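## Task

Move the yellow bin and the blue bin, and no other bins, over the benches to the bench edge the hook currently lies along. Then put the hook back in its current spot, lying flat on the bench with its handle sticking out past that edge. Every other object must finish resting on the same thing it rests on now. Anything held in place only by a robot at the end does not count. Finish by opening the grippers and moving the arms away.

## Robot and tools

Setup. Four identical i2rt Big YAM arms, named arm1, arm2, arm3 and arm4, work around a set of benches in a physics simulation. Each arm has six joints, a two-finger gripper and a wrist camera. Two fixed room cameras, room_a and room_b, watch the scene. With joints 1 and 6 at zero and the hand level and pointing ahead, the wrist camera rides on top of the hand looking toward the fingertips. The hand can reach roughly 1.0 m out from the joint 1 axis. Loose objects may occasionally be nudged by something outside your control.

Frame. There is one shared scene frame, origin on the floor, +z up. The hand point is midway between the fingertips; the hand's z axis runs along the fingers and the fingers close along its y axis. Foot poses are never printed. Camera calibrations (pinhole plus radial distortion, K in image pixels, T_world_to_cam in metres) are given for the first start; real cameras can be off by a couple of degrees and several millimetres, and wrist camera poses also inherit joint reading errors.

execute_actions. Argument actions is a list holding exactly one action, or empty to just read state and images. The action is an object keyed by robot name; each name holds a joints object. Joints are absolute targets, never offsets, named joint1_rad to joint6_rad (radians) and gripper_m (metres of fingertip separation). Allowed ranges, with the tolerance that counts as reached: joint1_rad -2.879 to 2.879 (±0.045), rotates the whole arm about its foot, positive counter-clockwise viewed from above, 0 faces the way the foot faces; joint2_rad 0 to 3.141 (±0.14), shoulder, 0 has the upper arm pointing back roughly level, increasing lifts it up then forward; joint3_rad 0 to 3.019 (±0.09), elbow, 0 is fully folded, increasing opens it; joint4_rad -1.692 to 1.57 (±0.055), hand pitch, positive tilts fingers up; joint5_rad -1.57 to 1.57 (±0.03), hand sideways swing, positive toward the arm's right; joint6_rad -2.094 to 2.094 (±0.035), hand roll, positive clockwise seen from behind; gripper_m 0 to 0.093 (±0.003), grip force about 50 to 62 N per pad, lower on some. Any mix of arms and joints may appear in one action; all start at once and may finish at different times; no action runs past 15 s. Joints or arms you omit may keep driving toward older targets. An unknown key or out-of-range number rejects the whole call and nothing moves. Optional cameras lists which images to return (arm1_cam_wrist to arm4_cam_wrist, room_a, room_b, or all); omitted, null or all gives every camera, an empty list gives none. The pictures line gives image order. Joints travel at different speeds, so the hand can sweep a wide path between postures.

wait. seconds, 0 to 10. Commands nothing; returns the same state and pictures as an empty action.

zoom_image. camera plus region [x0, y0, x1, y1] in pixels of that camera's latest full image, top-left is (0, 0), at most 504 by 504 pixels. Only cameras present in the latest result can be zoomed.

finished_scene. scene is the number of the current scene. It ends that scene irreversibly after the last command is held, reports whether the task succeeded, and the next result states the new task. The goal must still hold at that moment. Replying with no tool call ends everything.

Result lines. joint_positions gives current angles. joint_status tells how each commanded motion of the last accepted action ended: off_target (stopped short, may still push), contact_stop or time_out (old target dropped, joint holds where it stopped, though a timed-out joint may keep a target up to 0.375, 0.375, 0.113, 0.225, 0.075, 0.3 rad away for joints 1 to 6 and keep pushing, moving there itself if the way clears), not_followed (a self and inter-arm collision check withheld that arm's joint targets, usually with a cause line; the gripper part still runs; withheld targets may be retried on later actions). on_its_own lists what this call did not command; held at means the target being held, not the actual position. To stop a joint straining, send it its reported position. Very small target changes may not move a joint. Loaded joints sag.

Hazards. Arms do not stop on contact and can push hard. The collision check may act late and ignores fingers, gripper housings and wrist cameras, and nothing reports two robots touching. A hard press between robots ends the run; a hard hit may too. Objects touching robots are fine. Knocking anything off the work area or onto the floor ends the scene. Avoid drops, slips, slams and heavy pushing. Sustained load heats motors: a MOTOR HOT line appears from 85 °C; at 100 °C an OVER-TEMPERATURE FAULT releases that whole arm and gripper until it cools, and its joint_status reads limit_stop_at_motor_heat for unreached keys, in which case resend the target. Heat partly carries into the next scene. If one call reports a stop, later execute_actions, wait and finished_scene calls in the same reply are skipped. The simulation runs while you think, with the robots holding the last command, so keep loads short. Less robot motion time is better.

Each tool is called after "Request:" by a JSON object that holds its "api" and its "payload".

## Session

Request:
{"api": "execute_actions", "payload": {"actions": []}}

Scene clock: 0.00 s.
arm1.joint_positions: joint1_rad=+0.354 joint2_rad=+0.621 joint3_rad=+1.380 joint4_rad=-1.611 joint5_rad=-0.201 joint6_rad=-0.438 gripper_m=+0.095
arm1.joint_status: not commanded
arm1.hand: x=-0.5480 y=-1.0335 z=+1.2280 quat_wxyz=(-0.208, +0.860, -0.354, -0.303) (m; scene frame)
arm2.joint_positions: joint1_rad=-0.776 joint2_rad=+0.490 joint3_rad=+1.588 joint4_rad=-1.228 joint5_rad=+0.096 joint6_rad=-0.082 gripper_m=+0.094
arm2.joint_status: not commanded
arm2.hand: x=+0.5563 y=-1.0962 z=+1.4475 quat_wxyz=(-0.618, +0.325, -0.678, -0.229) (m; scene frame)
arm3.joint_positions: joint1_rad=-0.433 joint2_rad=+0.269 joint3_rad=+1.460 joint4_rad=-1.288 joint5_rad=-0.235 joint6_rad=+0.016 gripper_m=+0.094
arm3.joint_status: not commanded
arm3.hand: x=+0.5040 y=+1.1357 z=+1.4250 quat_wxyz=(-0.472, -0.547, -0.498, +0.480) (m; scene frame)
arm4.joint_positions: joint1_rad=+0.588 joint2_rad=+0.496 joint3_rad=+1.417 joint4_rad=-1.235 joint5_rad=+0.025 joint6_rad=+0.723 gripper_m=+0.094
arm4.joint_status: not commanded
arm4.hand: x=-0.3836 y=+1.0302 z=+1.3608 quat_wxyz=(-0.581, -0.627, -0.511, +0.093) (m; scene frame)
pictures: arm1_cam_wrist, arm2_cam_wrist, arm3_cam_wrist, arm4_cam_wrist, room_a, room_b
Images, in order (width x height): arm1_cam_wrist 896x504, arm2_cam_wrist 896x504, arm3_cam_wrist 896x504, arm4_cam_wrist 896x504, room_a 896x504, room_b 896x504.

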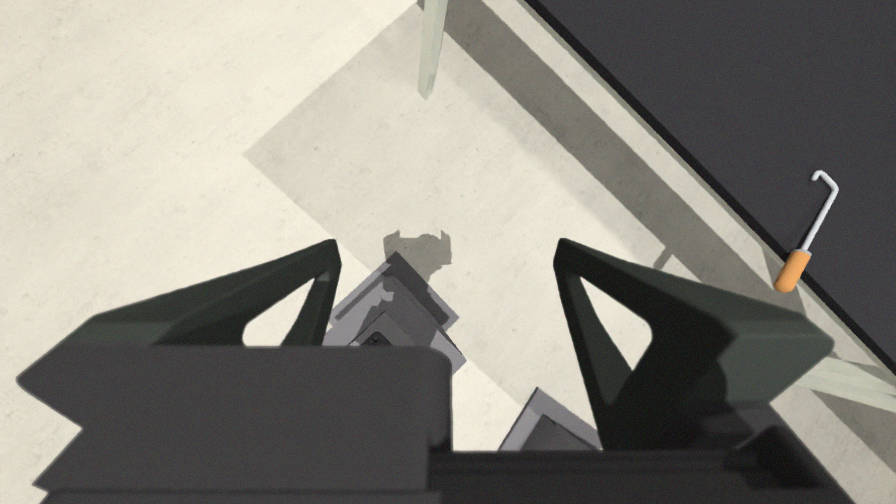

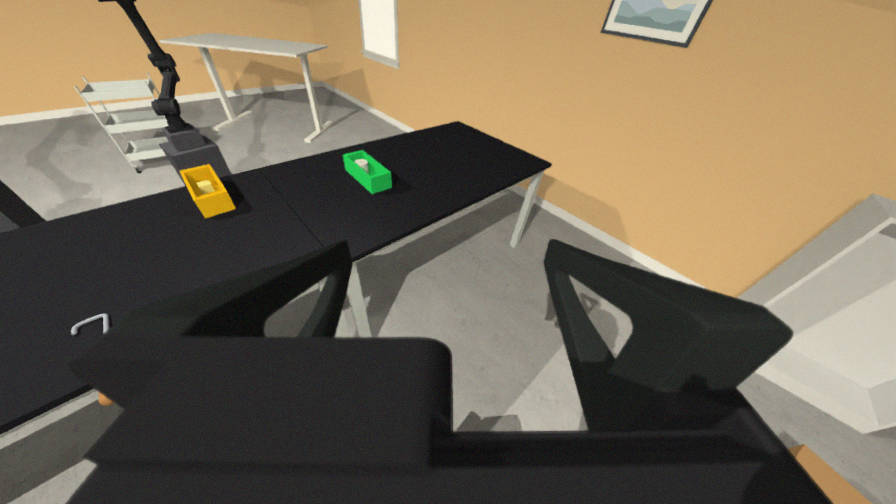

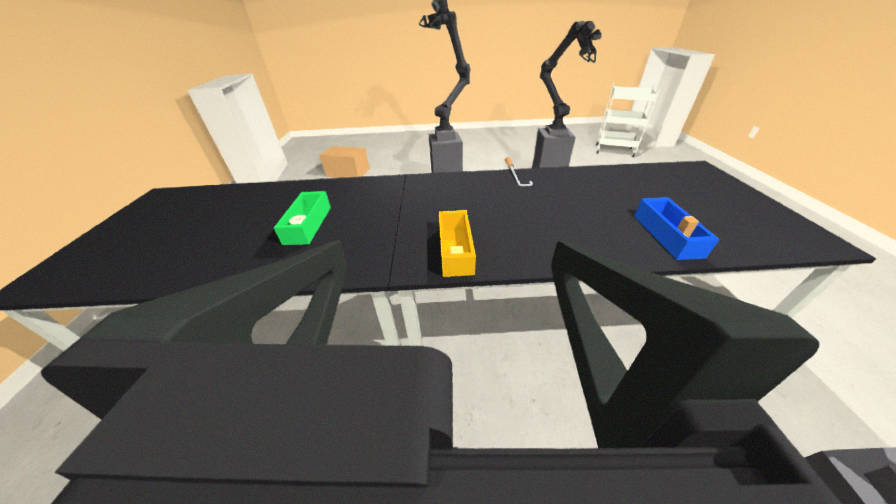

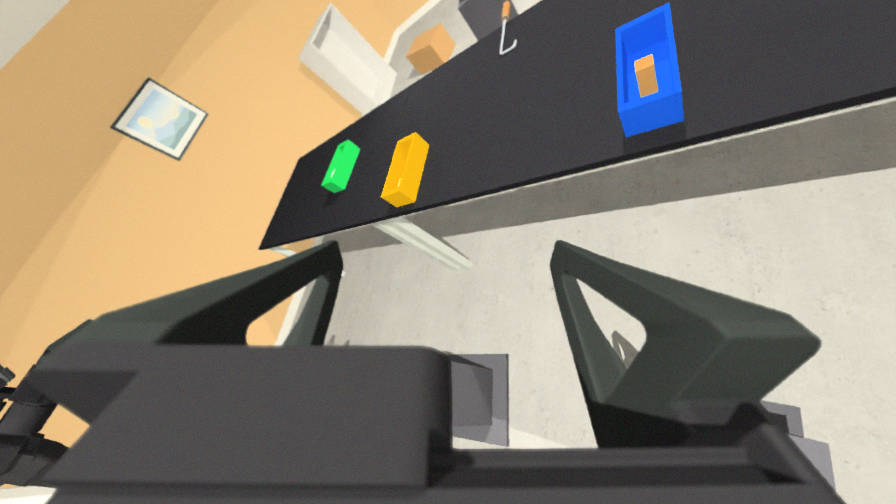

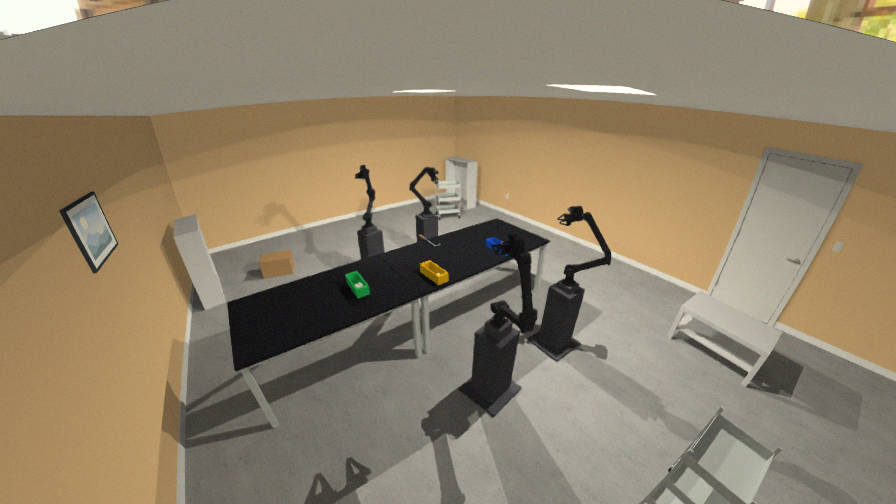

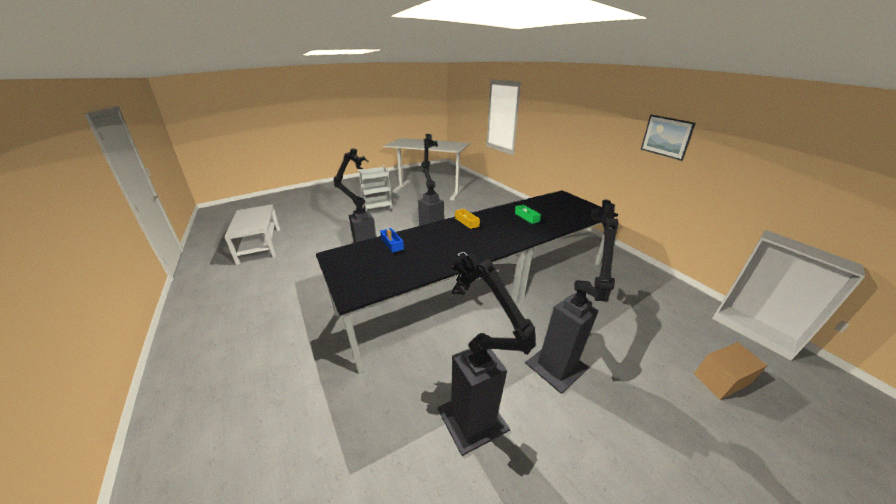

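Request:
{"api": "zoom_image", "payload": {"camera": "arm3_cam_wrist", "region": [250, 130, 750, 300]}}

Request:
{"api": "zoom_image", "payload": {"camera": "room_b", "region": [300, 170, 640, 400]}}

Request:
{"api": "zoom_image", "payload": {"camera": "room_a", "region": [220, 160, 620, 430]}}

Region (250, 130, 750, 300) of arm3_cam_wrist's 896x504 image, scaled by 1.008, with more detail than that image has; it fills the top 171 rows of this view, and the rest is white.

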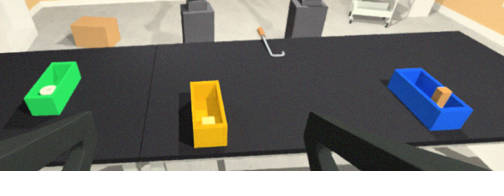

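Region (300, 170, 640, 400) of room_b's 896x504 image, scaled by 1.482, with more detail than that image has; it fills the top 341 rows of this view, and the rest is white.

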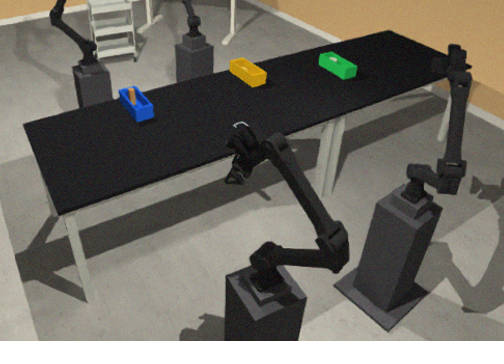

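Region (220, 160, 620, 430) of room_a's 896x504 image, scaled by 1.260, with more detail than that image has; it fills the top 340 rows of this view, and the rest is white.

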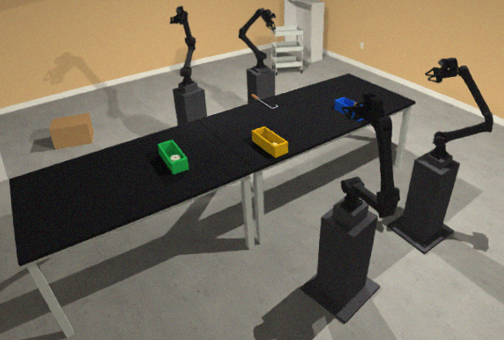

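Request:
{"api": "zoom_image", "payload": {"camera": "arm3_cam_wrist", "region": [400, 140, 560, 300]}}

Request:
{"api": "zoom_image", "payload": {"camera": "arm3_cam_wrist", "region": [600, 150, 760, 310]}}

Request:
{"api": "zoom_image", "payload": {"camera": "arm4_cam_wrist", "region": [560, 0, 740, 180]}}

Request:
{"api": "zoom_image", "payload": {"camera": "arm1_cam_wrist", "region": [720, 140, 896, 316]}}

Region (400, 140, 560, 300) of arm3_cam_wrist's 896x504 image, scaled by 3.150, with more detail than that image has.

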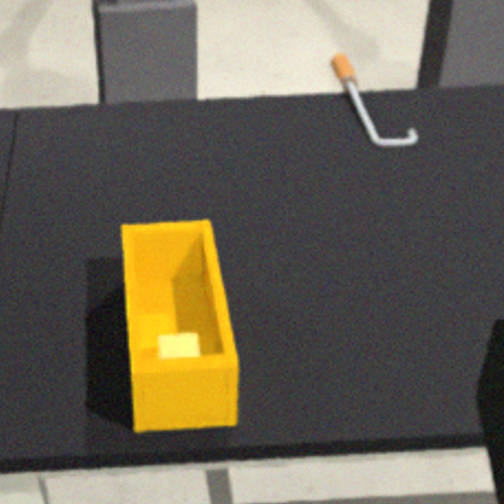

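Region (600, 150, 760, 310) of arm3_cam_wrist's 896x504 image, scaled by 3.150, with more detail than that image has.

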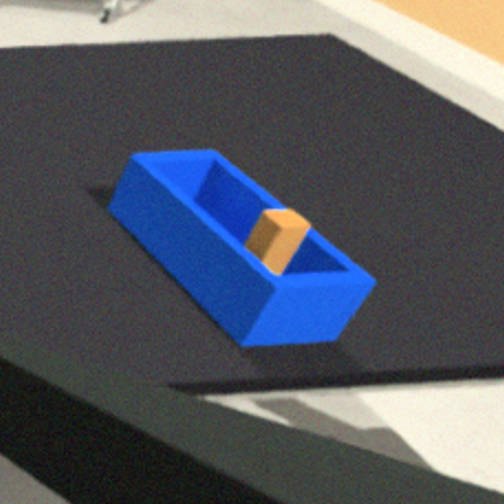

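Region (560, 0, 740, 180) of arm4_cam_wrist's 896x504 image, scaled by 2.800, with more detail than that image has.

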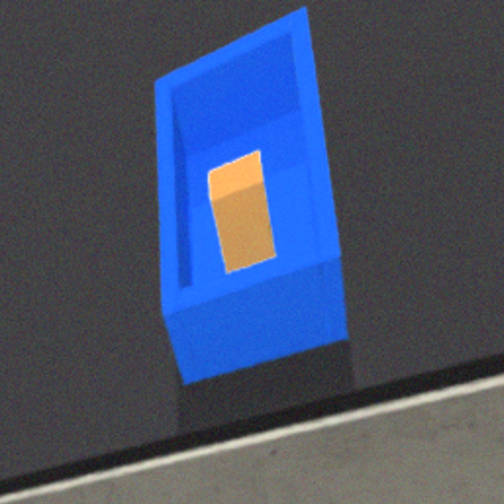

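Region (720, 140, 896, 316) of arm1_cam_wrist's 896x504 image, scaled by 2.864, with more detail than that image has.

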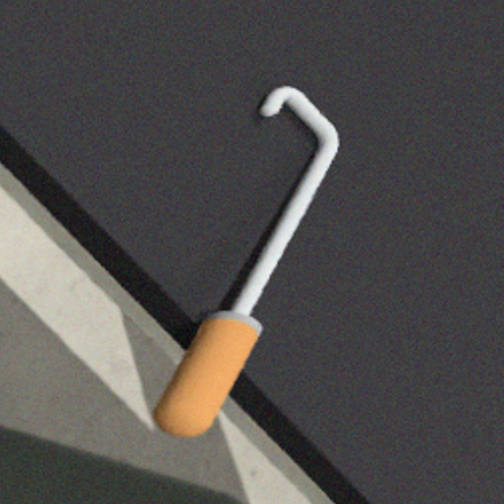

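Request:
{"api": "execute_actions", "payload": {"actions": [{"arm1":{"joints":{"joint1_rad":-0.5}},"arm2":{"joints":{"joint4_rad":-0.5}},"arm3":{"joints":{"joint2_rad":0.9}},"arm4":{"joints":{"joint3_rad":0.8}}}], "cameras": []}}

Scene clock: 88.30 s.
arm1.joint_positions: joint1_rad=-0.493 joint2_rad=+0.621 joint3_rad=+1.380 joint4_rad=-1.611 joint5_rad=-0.201 joint6_rad=-0.438 gripper_m=+0.095
arm1.joint_status: all done
arm1.hand: x=-0.3893 y=-1.0287 z=+1.2269 quat_wxyz=(-0.310, +0.639, -0.677, -0.193) (m; scene frame)
arm2.joint_positions: joint1_rad=-0.776 joint2_rad=+0.490 joint3_rad=+1.588 joint4_rad=-0.524 joint5_rad=+0.096 joint6_rad=-0.082 gripper_m=+0.094
arm2.joint_status: all done
arm2.hand: x=+0.5337 y=-1.1251 z=+1.6126 quat_wxyz=(-0.814, +0.187, -0.442, -0.328) (m; scene frame)
arm3.joint_positions: joint1_rad=-0.433 joint2_rad=+0.902 joint3_rad=+1.454 joint4_rad=-1.288 joint5_rad=-0.235 joint6_rad=+0.016 gripper_m=+0.094
arm3.joint_status: all done
arm3.hand: x=+0.4210 y=+0.8601 z=+1.3052 quat_wxyz=(-0.328, -0.705, -0.574, +0.257) (m; scene frame)
arm4.joint_positions: joint1_rad=+0.588 joint2_rad=+0.501 joint3_rad=+0.803 joint4_rad=-1.234 joint5_rad=+0.025 joint6_rad=+0.723 gripper_m=+0.094
arm4.joint_status: all done
arm4.hand: x=-0.3556 y=+0.9914 z=+1.0502 quat_wxyz=(-0.310, -0.731, -0.605, +0.053) (m; scene frame)
pictures: none
No camera images: the call's "cameras" was empty. Leave "cameras" out to get every camera's image.

Request:
{"api": "execute_actions", "payload": {"actions": [{"arm2":{"joints":{"joint1_rad":0.558,"joint2_rad":2.2,"joint3_rad":1.2,"joint4_rad":1.0,"joint5_rad":0.613,"joint6_rad":0}},"arm3":{"joints":{"joint1_rad":-0.156,"joint2_rad":2.0,"joint3_rad":0.74,"joint4_rad":1.15,"joint5_rad":0,"joint6_rad":0,"gripper_m":0.07}},"arm4":{"joints":{"joint1_rad":0.13,"joint2_rad":1.9,"joint3_rad":0.674,"joint4_rad":1.13,"joint5_rad":0,"joint6_rad":0,"gripper_m":0.07}},"arm1":{"joints":{"joint1_rad":0.0,"joint5_rad":0,"joint6_rad":0}}}]}}

Scene clock: 201.00 s.
arm1.joint_positions: joint1_rad=-0.008 joint2_rad=+0.621 joint3_rad=+1.380 joint4_rad=-1.611 joint5_rad=-0.004 joint6_rad=-0.008 gripper_m=+0.095
arm1.joint_status: all done
arm1.hand: x=-0.4473 y=-1.0153 z=+1.2248 quat_wxyz=(-0.259, +0.635, -0.686, -0.243) (m; scene frame)
arm2.joint_positions: joint1_rad=+0.560 joint2_rad=+2.194 joint3_rad=+1.196 joint4_rad=+0.975 joint5_rad=+0.610 joint6_rad=-0.013 gripper_m=+0.094
arm2.joint_status: all done
arm2.hand: x=+0.0905 y=-0.5649 z=+0.8439 quat_wxyz=(-0.488, +0.524, -0.485, -0.503) (m; scene frame)
arm3.joint_positions: joint1_rad=-0.156 joint2_rad=+1.990 joint3_rad=+0.721 joint4_rad=+1.118 joint5_rad=-0.002 joint6_rad=+0.015 gripper_m=+0.070
arm3.joint_status: all done
arm3.hand: x=+0.4731 y=+0.6063 z=+0.8443 quat_wxyz=(-0.461, -0.543, -0.529, +0.461) (m; scene frame)
arm4.joint_positions: joint1_rad=+0.136 joint2_rad=+1.897 joint3_rad=+0.681 joint4_rad=+1.111 joint5_rad=+0.001 joint6_rad=+0.010 gripper_m=+0.070
arm4.joint_status: all done
arm4.hand: x=-0.4155 y=+0.6123 z=+0.8424 quat_wxyz=(-0.499, -0.507, -0.546, +0.444) (m; scene frame)
pictures: arm1_cam_wrist, arm2_cam_wrist, arm3_cam_wrist, arm4_cam_wrist, room_a, room_b
camera_calibration (this result's frames):
arm1_cam_wrist: T_world_to_cam=[[0.997993, -0.0622655, -0.011509, 0.394682], [-0.0631254, -0.992596, -0.10377, -0.903309], [-0.00496252, 0.104288, -0.994535, 1.4481], [0, 0, 0, 1]] pos_world=[-0.443726, -1.02306, 1.35099]
arm2_cam_wrist: T_world_to_cam=[[0.997443, 0.0641253, 0.0315443, -0.081187], [0.0640161, -0.605539, -0.793237, 0.327588], [-0.0317653, 0.793228, -0.608096, 1.09203], [0, 0, 0, 1]] pos_world=[0.0946972, -0.662657, 0.926477]
arm3_cam_wrist: T_world_to_cam=[[-0.999847, -0.0010941, -0.017457, 0.489947], [0.0119706, 0.684901, -0.728538, 0.195421], [0.0127534, -0.728635, -0.684783, 1.13576], [0, 0, 0, 1]] pos_world=[0.473048, 0.694248, 0.928675]
arm4_cam_wrist: T_world_to_cam=[[-0.996473, -0.0828076, -0.0135712, -0.350519], [-0.0460348, 0.674695, -0.73666, 0.193753], [0.0701575, -0.733437, -0.676127, 1.168], [0, 0, 0, 1]] pos_world=[-0.422307, 0.696906, 0.927691]
Images, in order (width x height): arm1_cam_wrist 896x504, arm2_cam_wrist 896x504, arm3_cam_wrist 896x504, arm4_cam_wrist 896x504, room_a 896x504, room_b 896x504.

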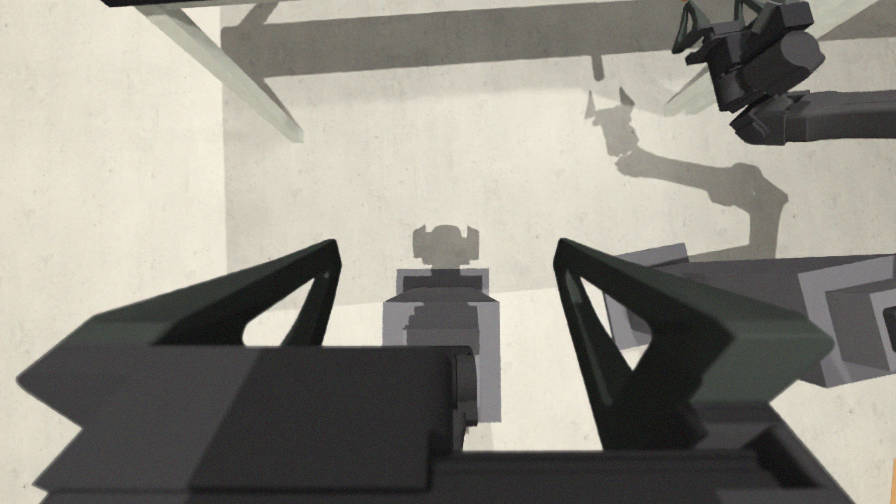

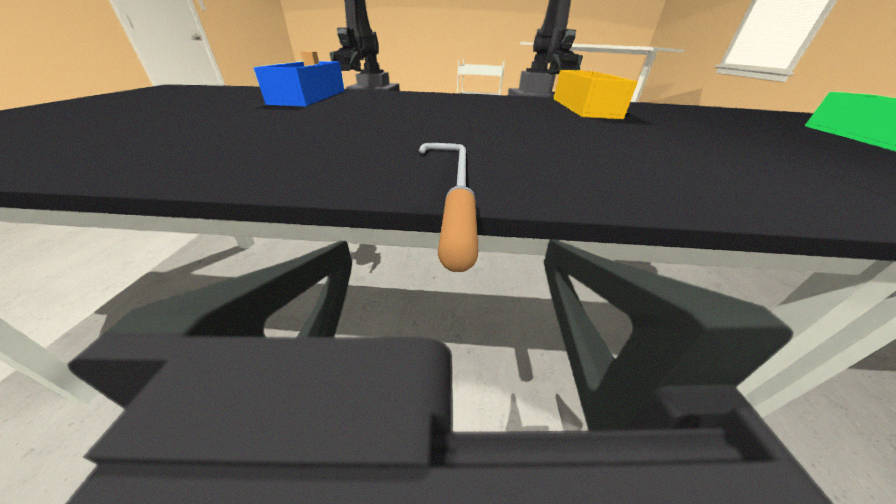

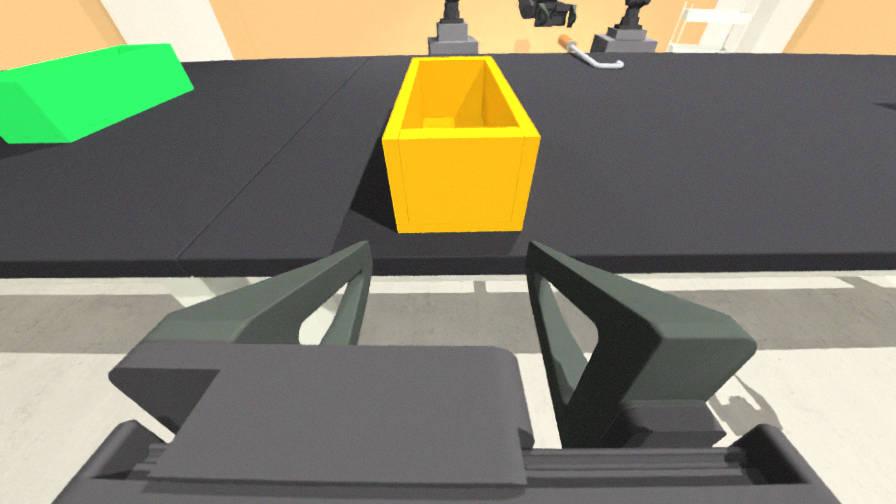

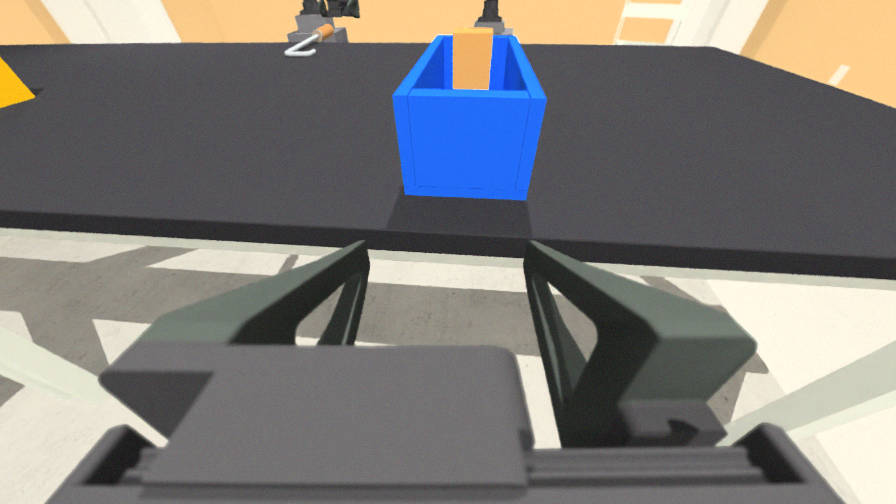

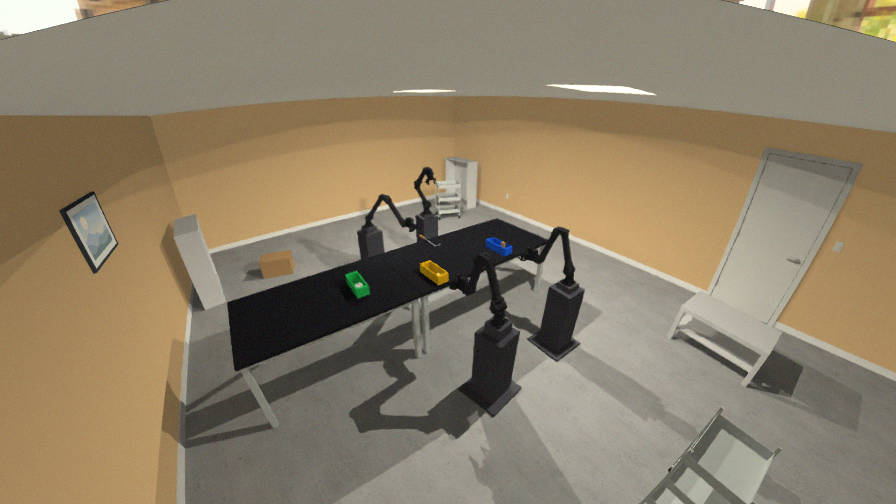

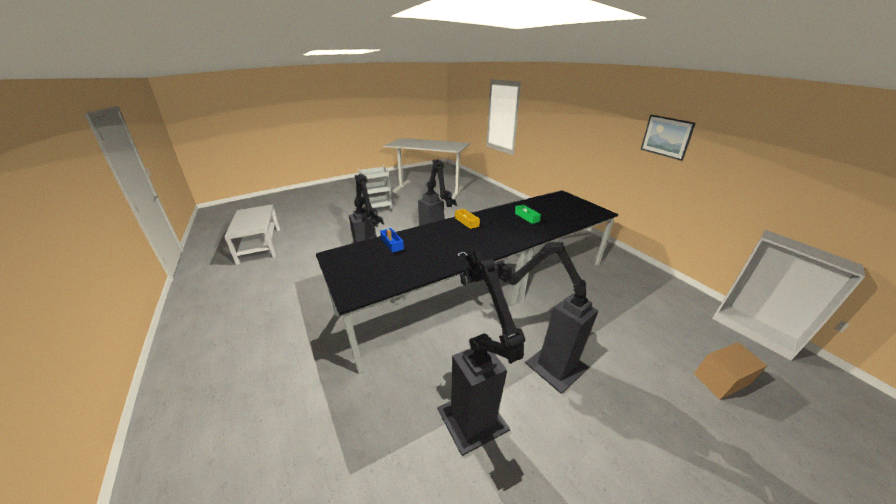

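Request:
{"api": "zoom_image", "payload": {"camera": "room_a", "region": [400, 210, 600, 320]}}

Request:
{"api": "zoom_image", "payload": {"camera": "arm2_cam_wrist", "region": [340, 100, 580, 300]}}

Region (400, 210, 600, 320) of room_a's 896x504 image, scaled by 2.520, with more detail than that image has; it fills the top 277 rows of this view, and the rest is white.

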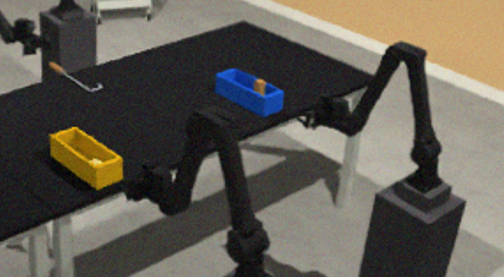

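Region (340, 100, 580, 300) of arm2_cam_wrist's 896x504 image, scaled by 2.100, with more detail than that image has.

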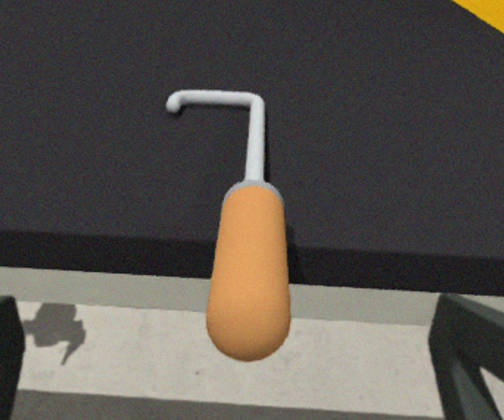

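Request:
{"api": "execute_actions", "payload": {"actions": [{"arm2":{"joints":{"joint1_rad":0.529,"joint2_rad":2.39,"joint3_rad":1.347,"joint4_rad":1.065,"joint5_rad":0.63}},"arm3":{"joints":{"joint1_rad":-0.163,"joint2_rad":2.16,"joint3_rad":1.03,"joint4_rad":1.04}},"arm4":{"joints":{"joint1_rad":0.149,"joint2_rad":2.035,"joint3_rad":1.005,"joint4_rad":0.95,"joint5_rad":0.118}}}], "cameras": ["arm2_cam_wrist","arm3_cam_wrist","arm4_cam_wrist","room_a"]}}

Scene clock: 258.63 s.
arm1.joint_positions: joint1_rad=-0.008 joint2_rad=+0.621 joint3_rad=+1.380 joint4_rad=-1.611 joint5_rad=-0.004 joint6_rad=-0.008 gripper_m=+0.095
arm1.joint_status: not commanded
arm1.hand: x=-0.4473 y=-1.0153 z=+1.2248 quat_wxyz=(-0.259, +0.635, -0.686, -0.243) (m; scene frame)
arm2.joint_positions: joint1_rad=+0.529 joint2_rad=+2.381 joint3_rad=+1.323 joint4_rad=+1.043 joint5_rad=+0.626 joint6_rad=-0.013 gripper_m=+0.094
arm2.joint_status: all done
arm2.hand: x=+0.0976 y=-0.5336 z=+0.7780 quat_wxyz=(-0.500, +0.509, -0.497, -0.494) (m; scene frame)
arm3.joint_positions: joint1_rad=-0.156 joint2_rad=+2.167 joint3_rad=+1.005 joint4_rad=+1.052 joint5_rad=-0.002 joint6_rad=+0.015 gripper_m=+0.070
arm3.joint_status: all done
arm3.hand: x=+0.4717 y=+0.5141 z=+0.8251 quat_wxyz=(-0.472, -0.534, -0.519, +0.472) (m; scene frame)
arm4.joint_positions: joint1_rad=+0.136 joint2_rad=+2.031 joint3_rad=+0.983 joint4_rad=+0.957 joint5_rad=+0.114 joint6_rad=+0.010 gripper_m=+0.070
arm4.joint_status: all done
arm4.hand: x=-0.4251 y=+0.5102 z=+0.8445 quat_wxyz=(-0.473, -0.531, -0.516, +0.477) (m; scene frame)
pictures: arm2_cam_wrist, arm3_cam_wrist, arm4_cam_wrist, room_a
camera_calibration (this result's frames):
arm2_cam_wrist: T_world_to_cam=[[0.999496, 0.0166711, 0.0270251, -0.11017], [0.0316128, -0.602428, -0.797547, 0.301983], [0.00298472, 0.797999, -0.602651, 1.02228], [0, 0, 0, 1]] pos_world=[0.0975167, -0.632019, 0.859901]
arm3_cam_wrist: T_world_to_cam=[[-0.999857, -0.00180991, -0.0167975, 0.487961], [0.0115091, 0.654893, -0.755634, 0.282637], [0.0123682, -0.755719, -0.654779, 1.04488], [0, 0, 0, 1]] pos_world=[0.471715, 0.605425, 0.905935]
arm4_cam_wrist: T_world_to_cam=[[-0.999575, 0.0290281, -0.00253799, -0.436199], [0.021235, 0.666029, -0.745623, 0.304259], [-0.0199537, -0.74536, -0.666363, 1.05476], [0, 0, 0, 1]] pos_world=[-0.421429, 0.596193, 0.928608]
Images, in order (width x height): arm2_cam_wrist 896x504, arm3_cam_wrist 896x504, arm4_cam_wrist 896x504, room_a 896x504.

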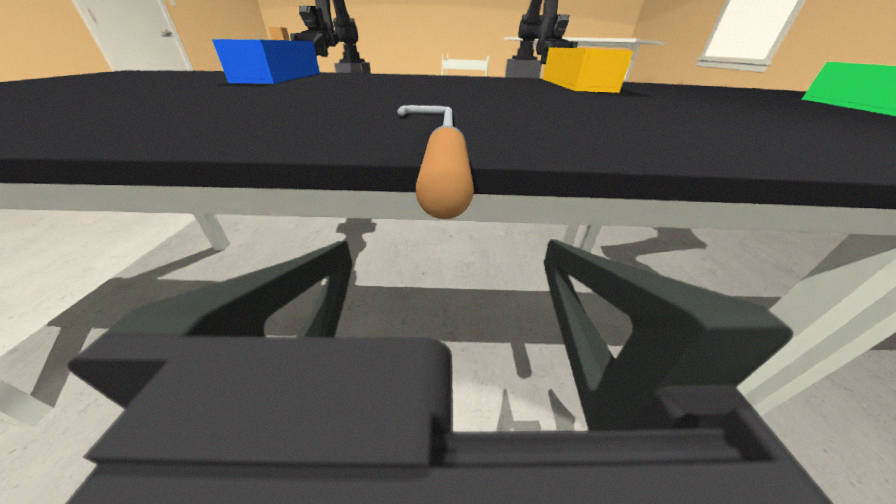

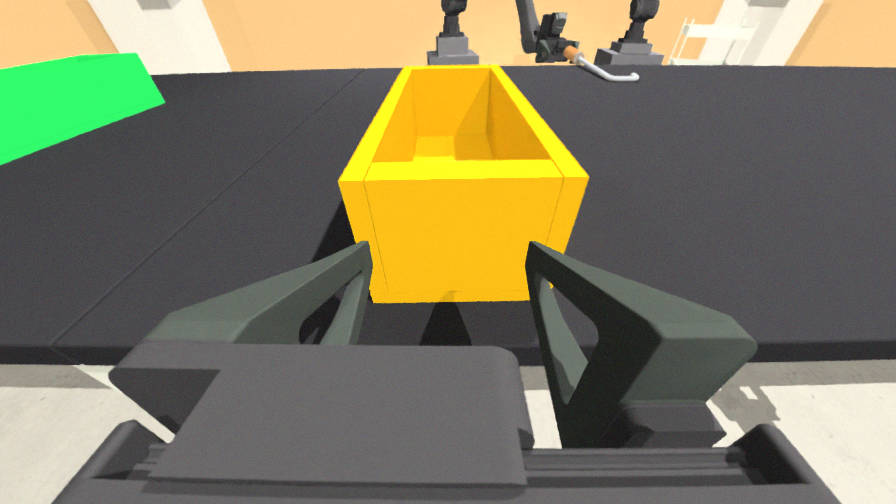

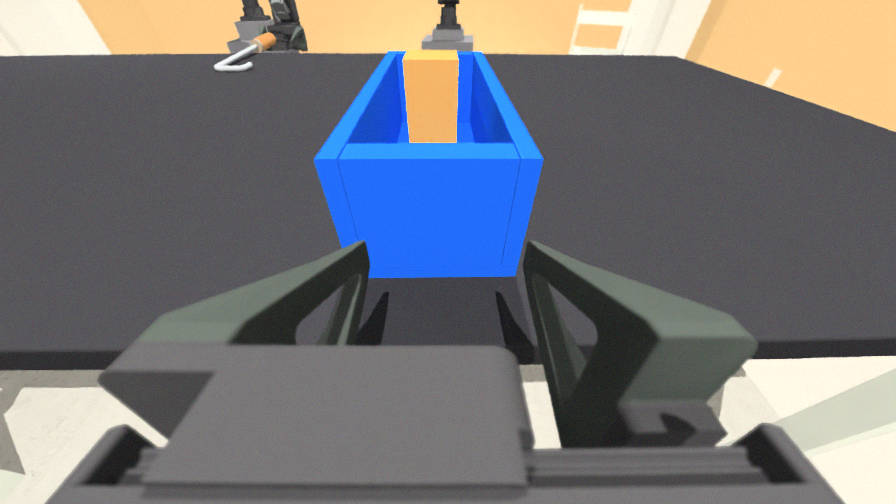

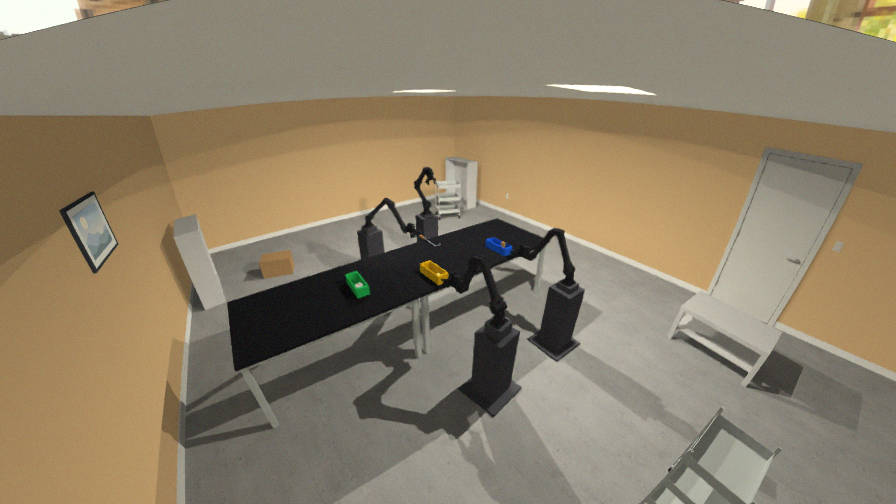

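Request:
{"api": "execute_actions", "payload": {"actions": [{"arm2":{"joints":{"joint1_rad":0.472,"joint2_rad":2.455,"joint3_rad":1.545,"joint4_rad":0.925,"joint5_rad":0.572}},"arm3":{"joints":{"joint2_rad":2.322,"joint3_rad":1.35,"joint4_rad":0.87,"joint5_rad":0.035}},"arm4":{"joints":{"joint2_rad":2.215,"joint3_rad":1.324,"joint4_rad":0.805,"joint5_rad":0.04}}}], "cameras": ["arm2_cam_wrist","arm3_cam_wrist","arm4_cam_wrist"]}}

Scene clock: 286.87 s.
arm1.joint_positions: joint1_rad=-0.008 joint2_rad=+0.621 joint3_rad=+1.380 joint4_rad=-1.611 joint5_rad=-0.004 joint6_rad=-0.008 gripper_m=+0.095
arm1.joint_status: not commanded
arm1.hand: x=-0.4473 y=-1.0153 z=+1.2248 quat_wxyz=(-0.259, +0.635, -0.686, -0.243) (m; scene frame)
arm2.joint_positions: joint1_rad=+0.466 joint2_rad=+2.429 joint3_rad=+1.514 joint4_rad=+0.942 joint5_rad=+0.576 joint6_rad=-0.012 gripper_m=+0.094
arm2.joint_status: all done
arm2.hand: x=+0.1015 y=-0.4653 z=+0.8016 quat_wxyz=(-0.506, +0.491, -0.497, -0.505) (m; scene frame)
arm3.joint_positions: joint1_rad=-0.156 joint2_rad=+2.316 joint3_rad=+1.317 joint4_rad=+0.886 joint5_rad=+0.033 joint6_rad=+0.015 gripper_m=+0.070
arm3.joint_status: all done
arm3.hand: x=+0.4643 y=+0.4216 z=+0.8109 quat_wxyz=(-0.462, -0.542, -0.512, +0.480) (m; scene frame)
arm4.joint_positions: joint1_rad=+0.137 joint2_rad=+2.206 joint3_rad=+1.288 joint4_rad=+0.814 joint5_rad=+0.044 joint6_rad=+0.002 gripper_m=+0.070
arm4.joint_status: all done
arm4.hand: x=-0.4038 y=+0.4197 z=+0.8238 quat_wxyz=(-0.486, -0.515, -0.538, +0.457) (m; scene frame)
pictures: arm2_cam_wrist, arm3_cam_wrist, arm4_cam_wrist
camera_calibration (this result's frames):
arm2_cam_wrist: T_world_to_cam=[[0.999988, 0.00346394, 0.0033184, -0.103036], [0.00470598, -0.574329, -0.818611, 0.394561], [-0.00092977, 0.818617, -0.574339, 0.969316], [0, 0, 0, 1]] pos_world=[0.102079, -0.566534, 0.88005]
arm3_cam_wrist: T_world_to_cam=[[-0.999369, 0.0331021, -0.0129121, 0.462043], [0.031476, 0.656187, -0.753941, 0.321402], [-0.0164843, -0.753872, -0.656815, 0.98004], [0, 0, 0, 1]] pos_world=[0.46779, 0.51263, 0.891989]
arm4_cam_wrist: T_world_to_cam=[[-0.999116, -0.0420198, -0.00138522, -0.383254], [-0.0273761, 0.675228, -0.737101, 0.318188], [0.0319082, -0.736411, -0.675781, 0.998833], [0, 0, 0, 1]] pos_world=[-0.406075, 0.504598, 0.908999]
Images, in order (width x height): arm2_cam_wrist 896x504, arm3_cam_wrist 896x504, arm4_cam_wrist 896x504.

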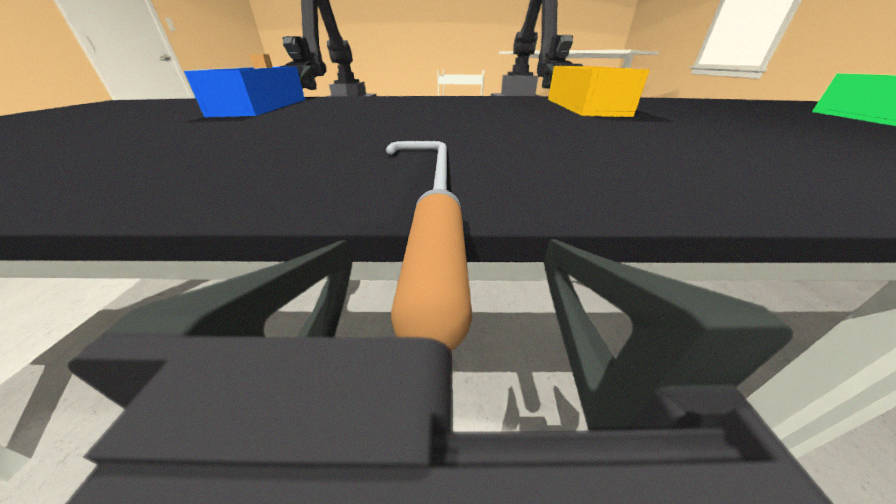

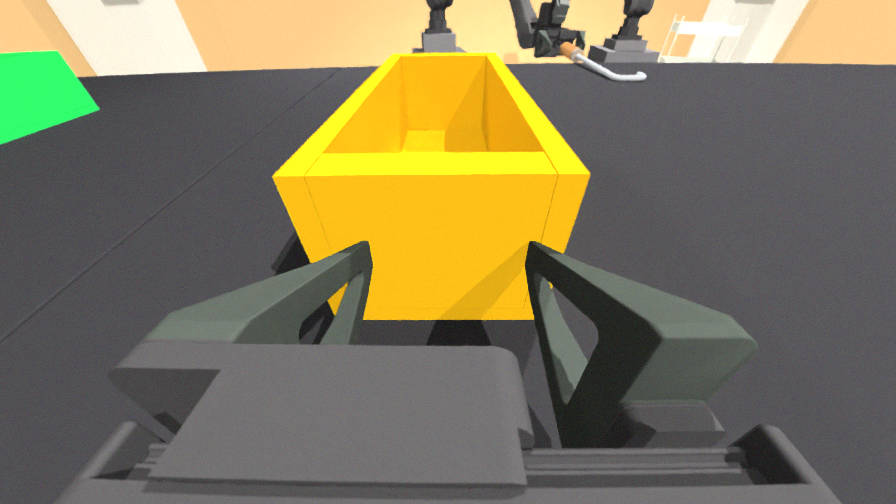

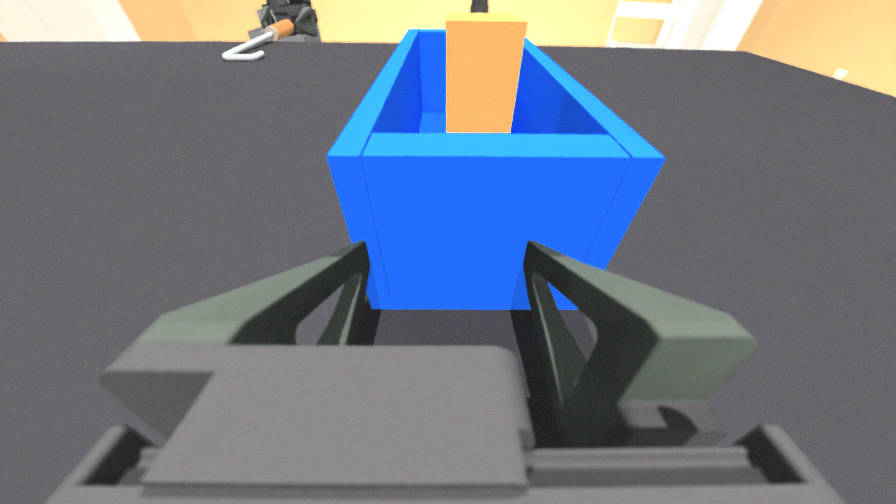

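Request:
{"api": "execute_actions", "payload": {"actions": [{"arm2":{"joints":{"joint1_rad":0.44,"joint2_rad":2.562,"joint3_rad":1.762,"joint4_rad":0.79,"joint5_rad":0.53}},"arm3":{"joints":{"joint2_rad":2.46,"joint3_rad":1.665,"joint4_rad":0.69,"joint5_rad":0.01}},"arm4":{"joints":{"joint1_rad":0.09,"joint2_rad":2.36,"joint3_rad":1.64,"joint4_rad":0.64}}}], "cameras": ["arm2_cam_wrist","arm3_cam_wrist","arm4_cam_wrist"]}}

Scene clock: 295.10 s.
arm1.joint_positions: joint1_rad=-0.008 joint2_rad=+0.621 joint3_rad=+1.380 joint4_rad=-1.611 joint5_rad=-0.004 joint6_rad=-0.008 gripper_m=+0.095
arm1.joint_status: not commanded
arm1.hand: x=-0.4473 y=-1.0153 z=+1.2248 quat_wxyz=(-0.259, +0.635, -0.686, -0.243) (m; scene frame)
arm2.joint_positions: joint1_rad=+0.444 joint2_rad=+2.539 joint3_rad=+1.720 joint4_rad=+0.805 joint5_rad=+0.533 joint6_rad=-0.012 gripper_m=+0.094
arm2.joint_status: all done
arm2.hand: x=+0.0851 y=-0.4174 z=+0.7782 quat_wxyz=(-0.497, +0.511, -0.495, -0.496) (m; scene frame)
arm3.joint_positions: joint1_rad=-0.156 joint2_rad=+2.450 joint3_rad=+1.618 joint4_rad=+0.706 joint5_rad=+0.012 joint6_rad=+0.003 gripper_m=+0.070
arm3.joint_status: all done
arm3.hand: x=+0.4667 y=+0.3430 z=+0.8034 quat_wxyz=(-0.462, -0.538, -0.523, +0.474) (m; scene frame)
arm4.joint_positions: joint1_rad=+0.096 joint2_rad=+2.349 joint3_rad=+1.593 joint4_rad=+0.649 joint5_rad=+0.039 joint6_rad=+0.007 gripper_m=+0.070
arm4.joint_status: all done
arm4.hand: x=-0.4301 y=+0.3371 z=+0.8209 quat_wxyz=(-0.478, -0.526, -0.528, +0.463) (m; scene frame)
pictures: arm2_cam_wrist, arm3_cam_wrist, arm4_cam_wrist
camera_calibration (this result's frames):
arm2_cam_wrist: T_world_to_cam=[[0.999366, 0.0250558, 0.0252965, -0.0947606], [0.0352883, -0.602482, -0.797352, 0.372016], [-0.0047376, 0.797739, -0.602984, 0.930562], [0, 0, 0, 1]] pos_world=[0.0859813, -0.515838, 0.860139]
arm3_cam_wrist: T_world_to_cam=[[-0.999929, 0.0110897, -0.00432082, 0.46789], [0.0106162, 0.66695, -0.745027, 0.366096], [-0.00538038, -0.74502, -0.66702, 0.915838], [0, 0, 0, 1]] pos_world=[0.468898, 0.432961, 0.885656]
arm4_cam_wrist: T_world_to_cam=[[-0.999963, -0.00561741, -0.00645071, -0.421508], [0.000925434, 0.678663, -0.73445, 0.379939], [0.00850356, -0.734429, -0.678633, 0.928588], [0, 0, 0, 1]] pos_world=[-0.42974, 0.421763, 0.906497]
Images, in order (width x height): arm2_cam_wrist 896x504, arm3_cam_wrist 896x504, arm4_cam_wrist 896x504.

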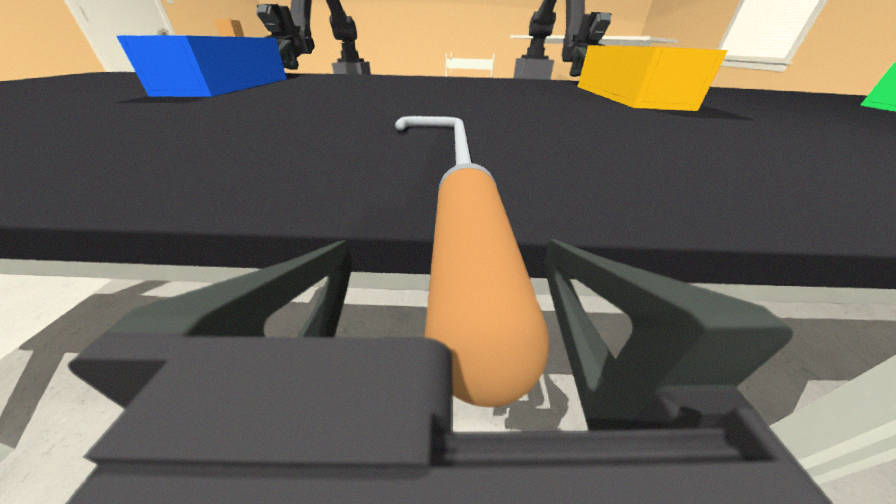

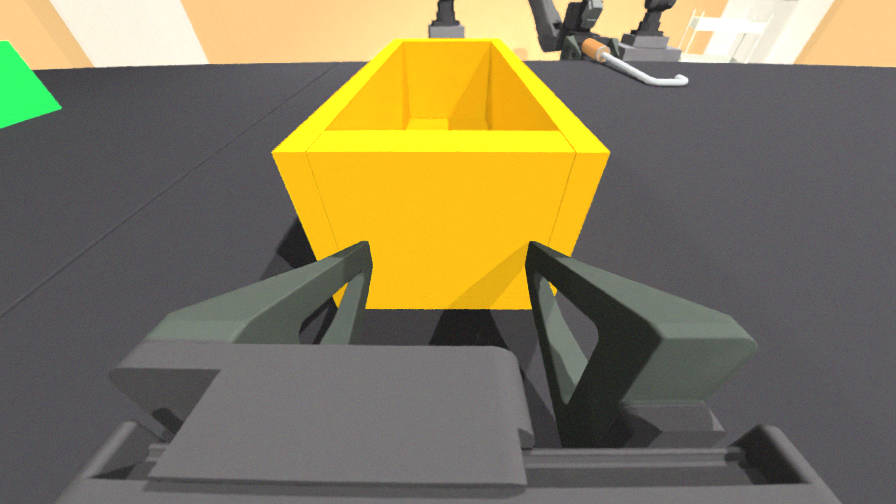

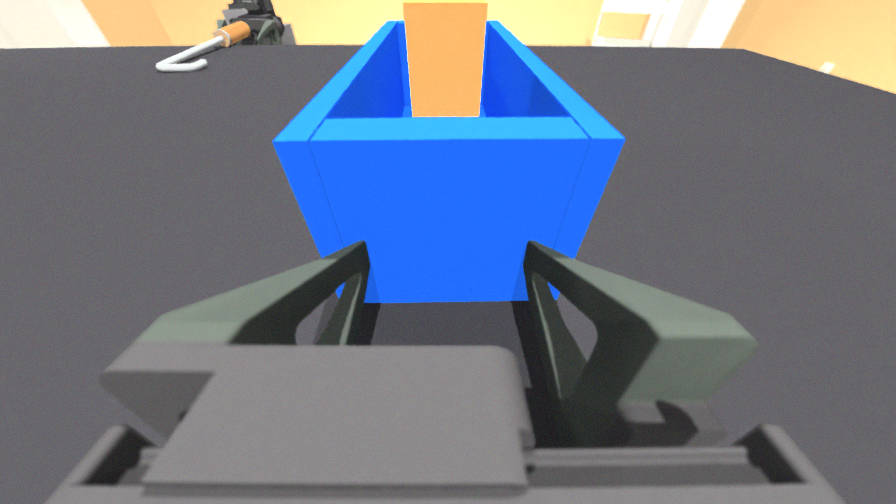

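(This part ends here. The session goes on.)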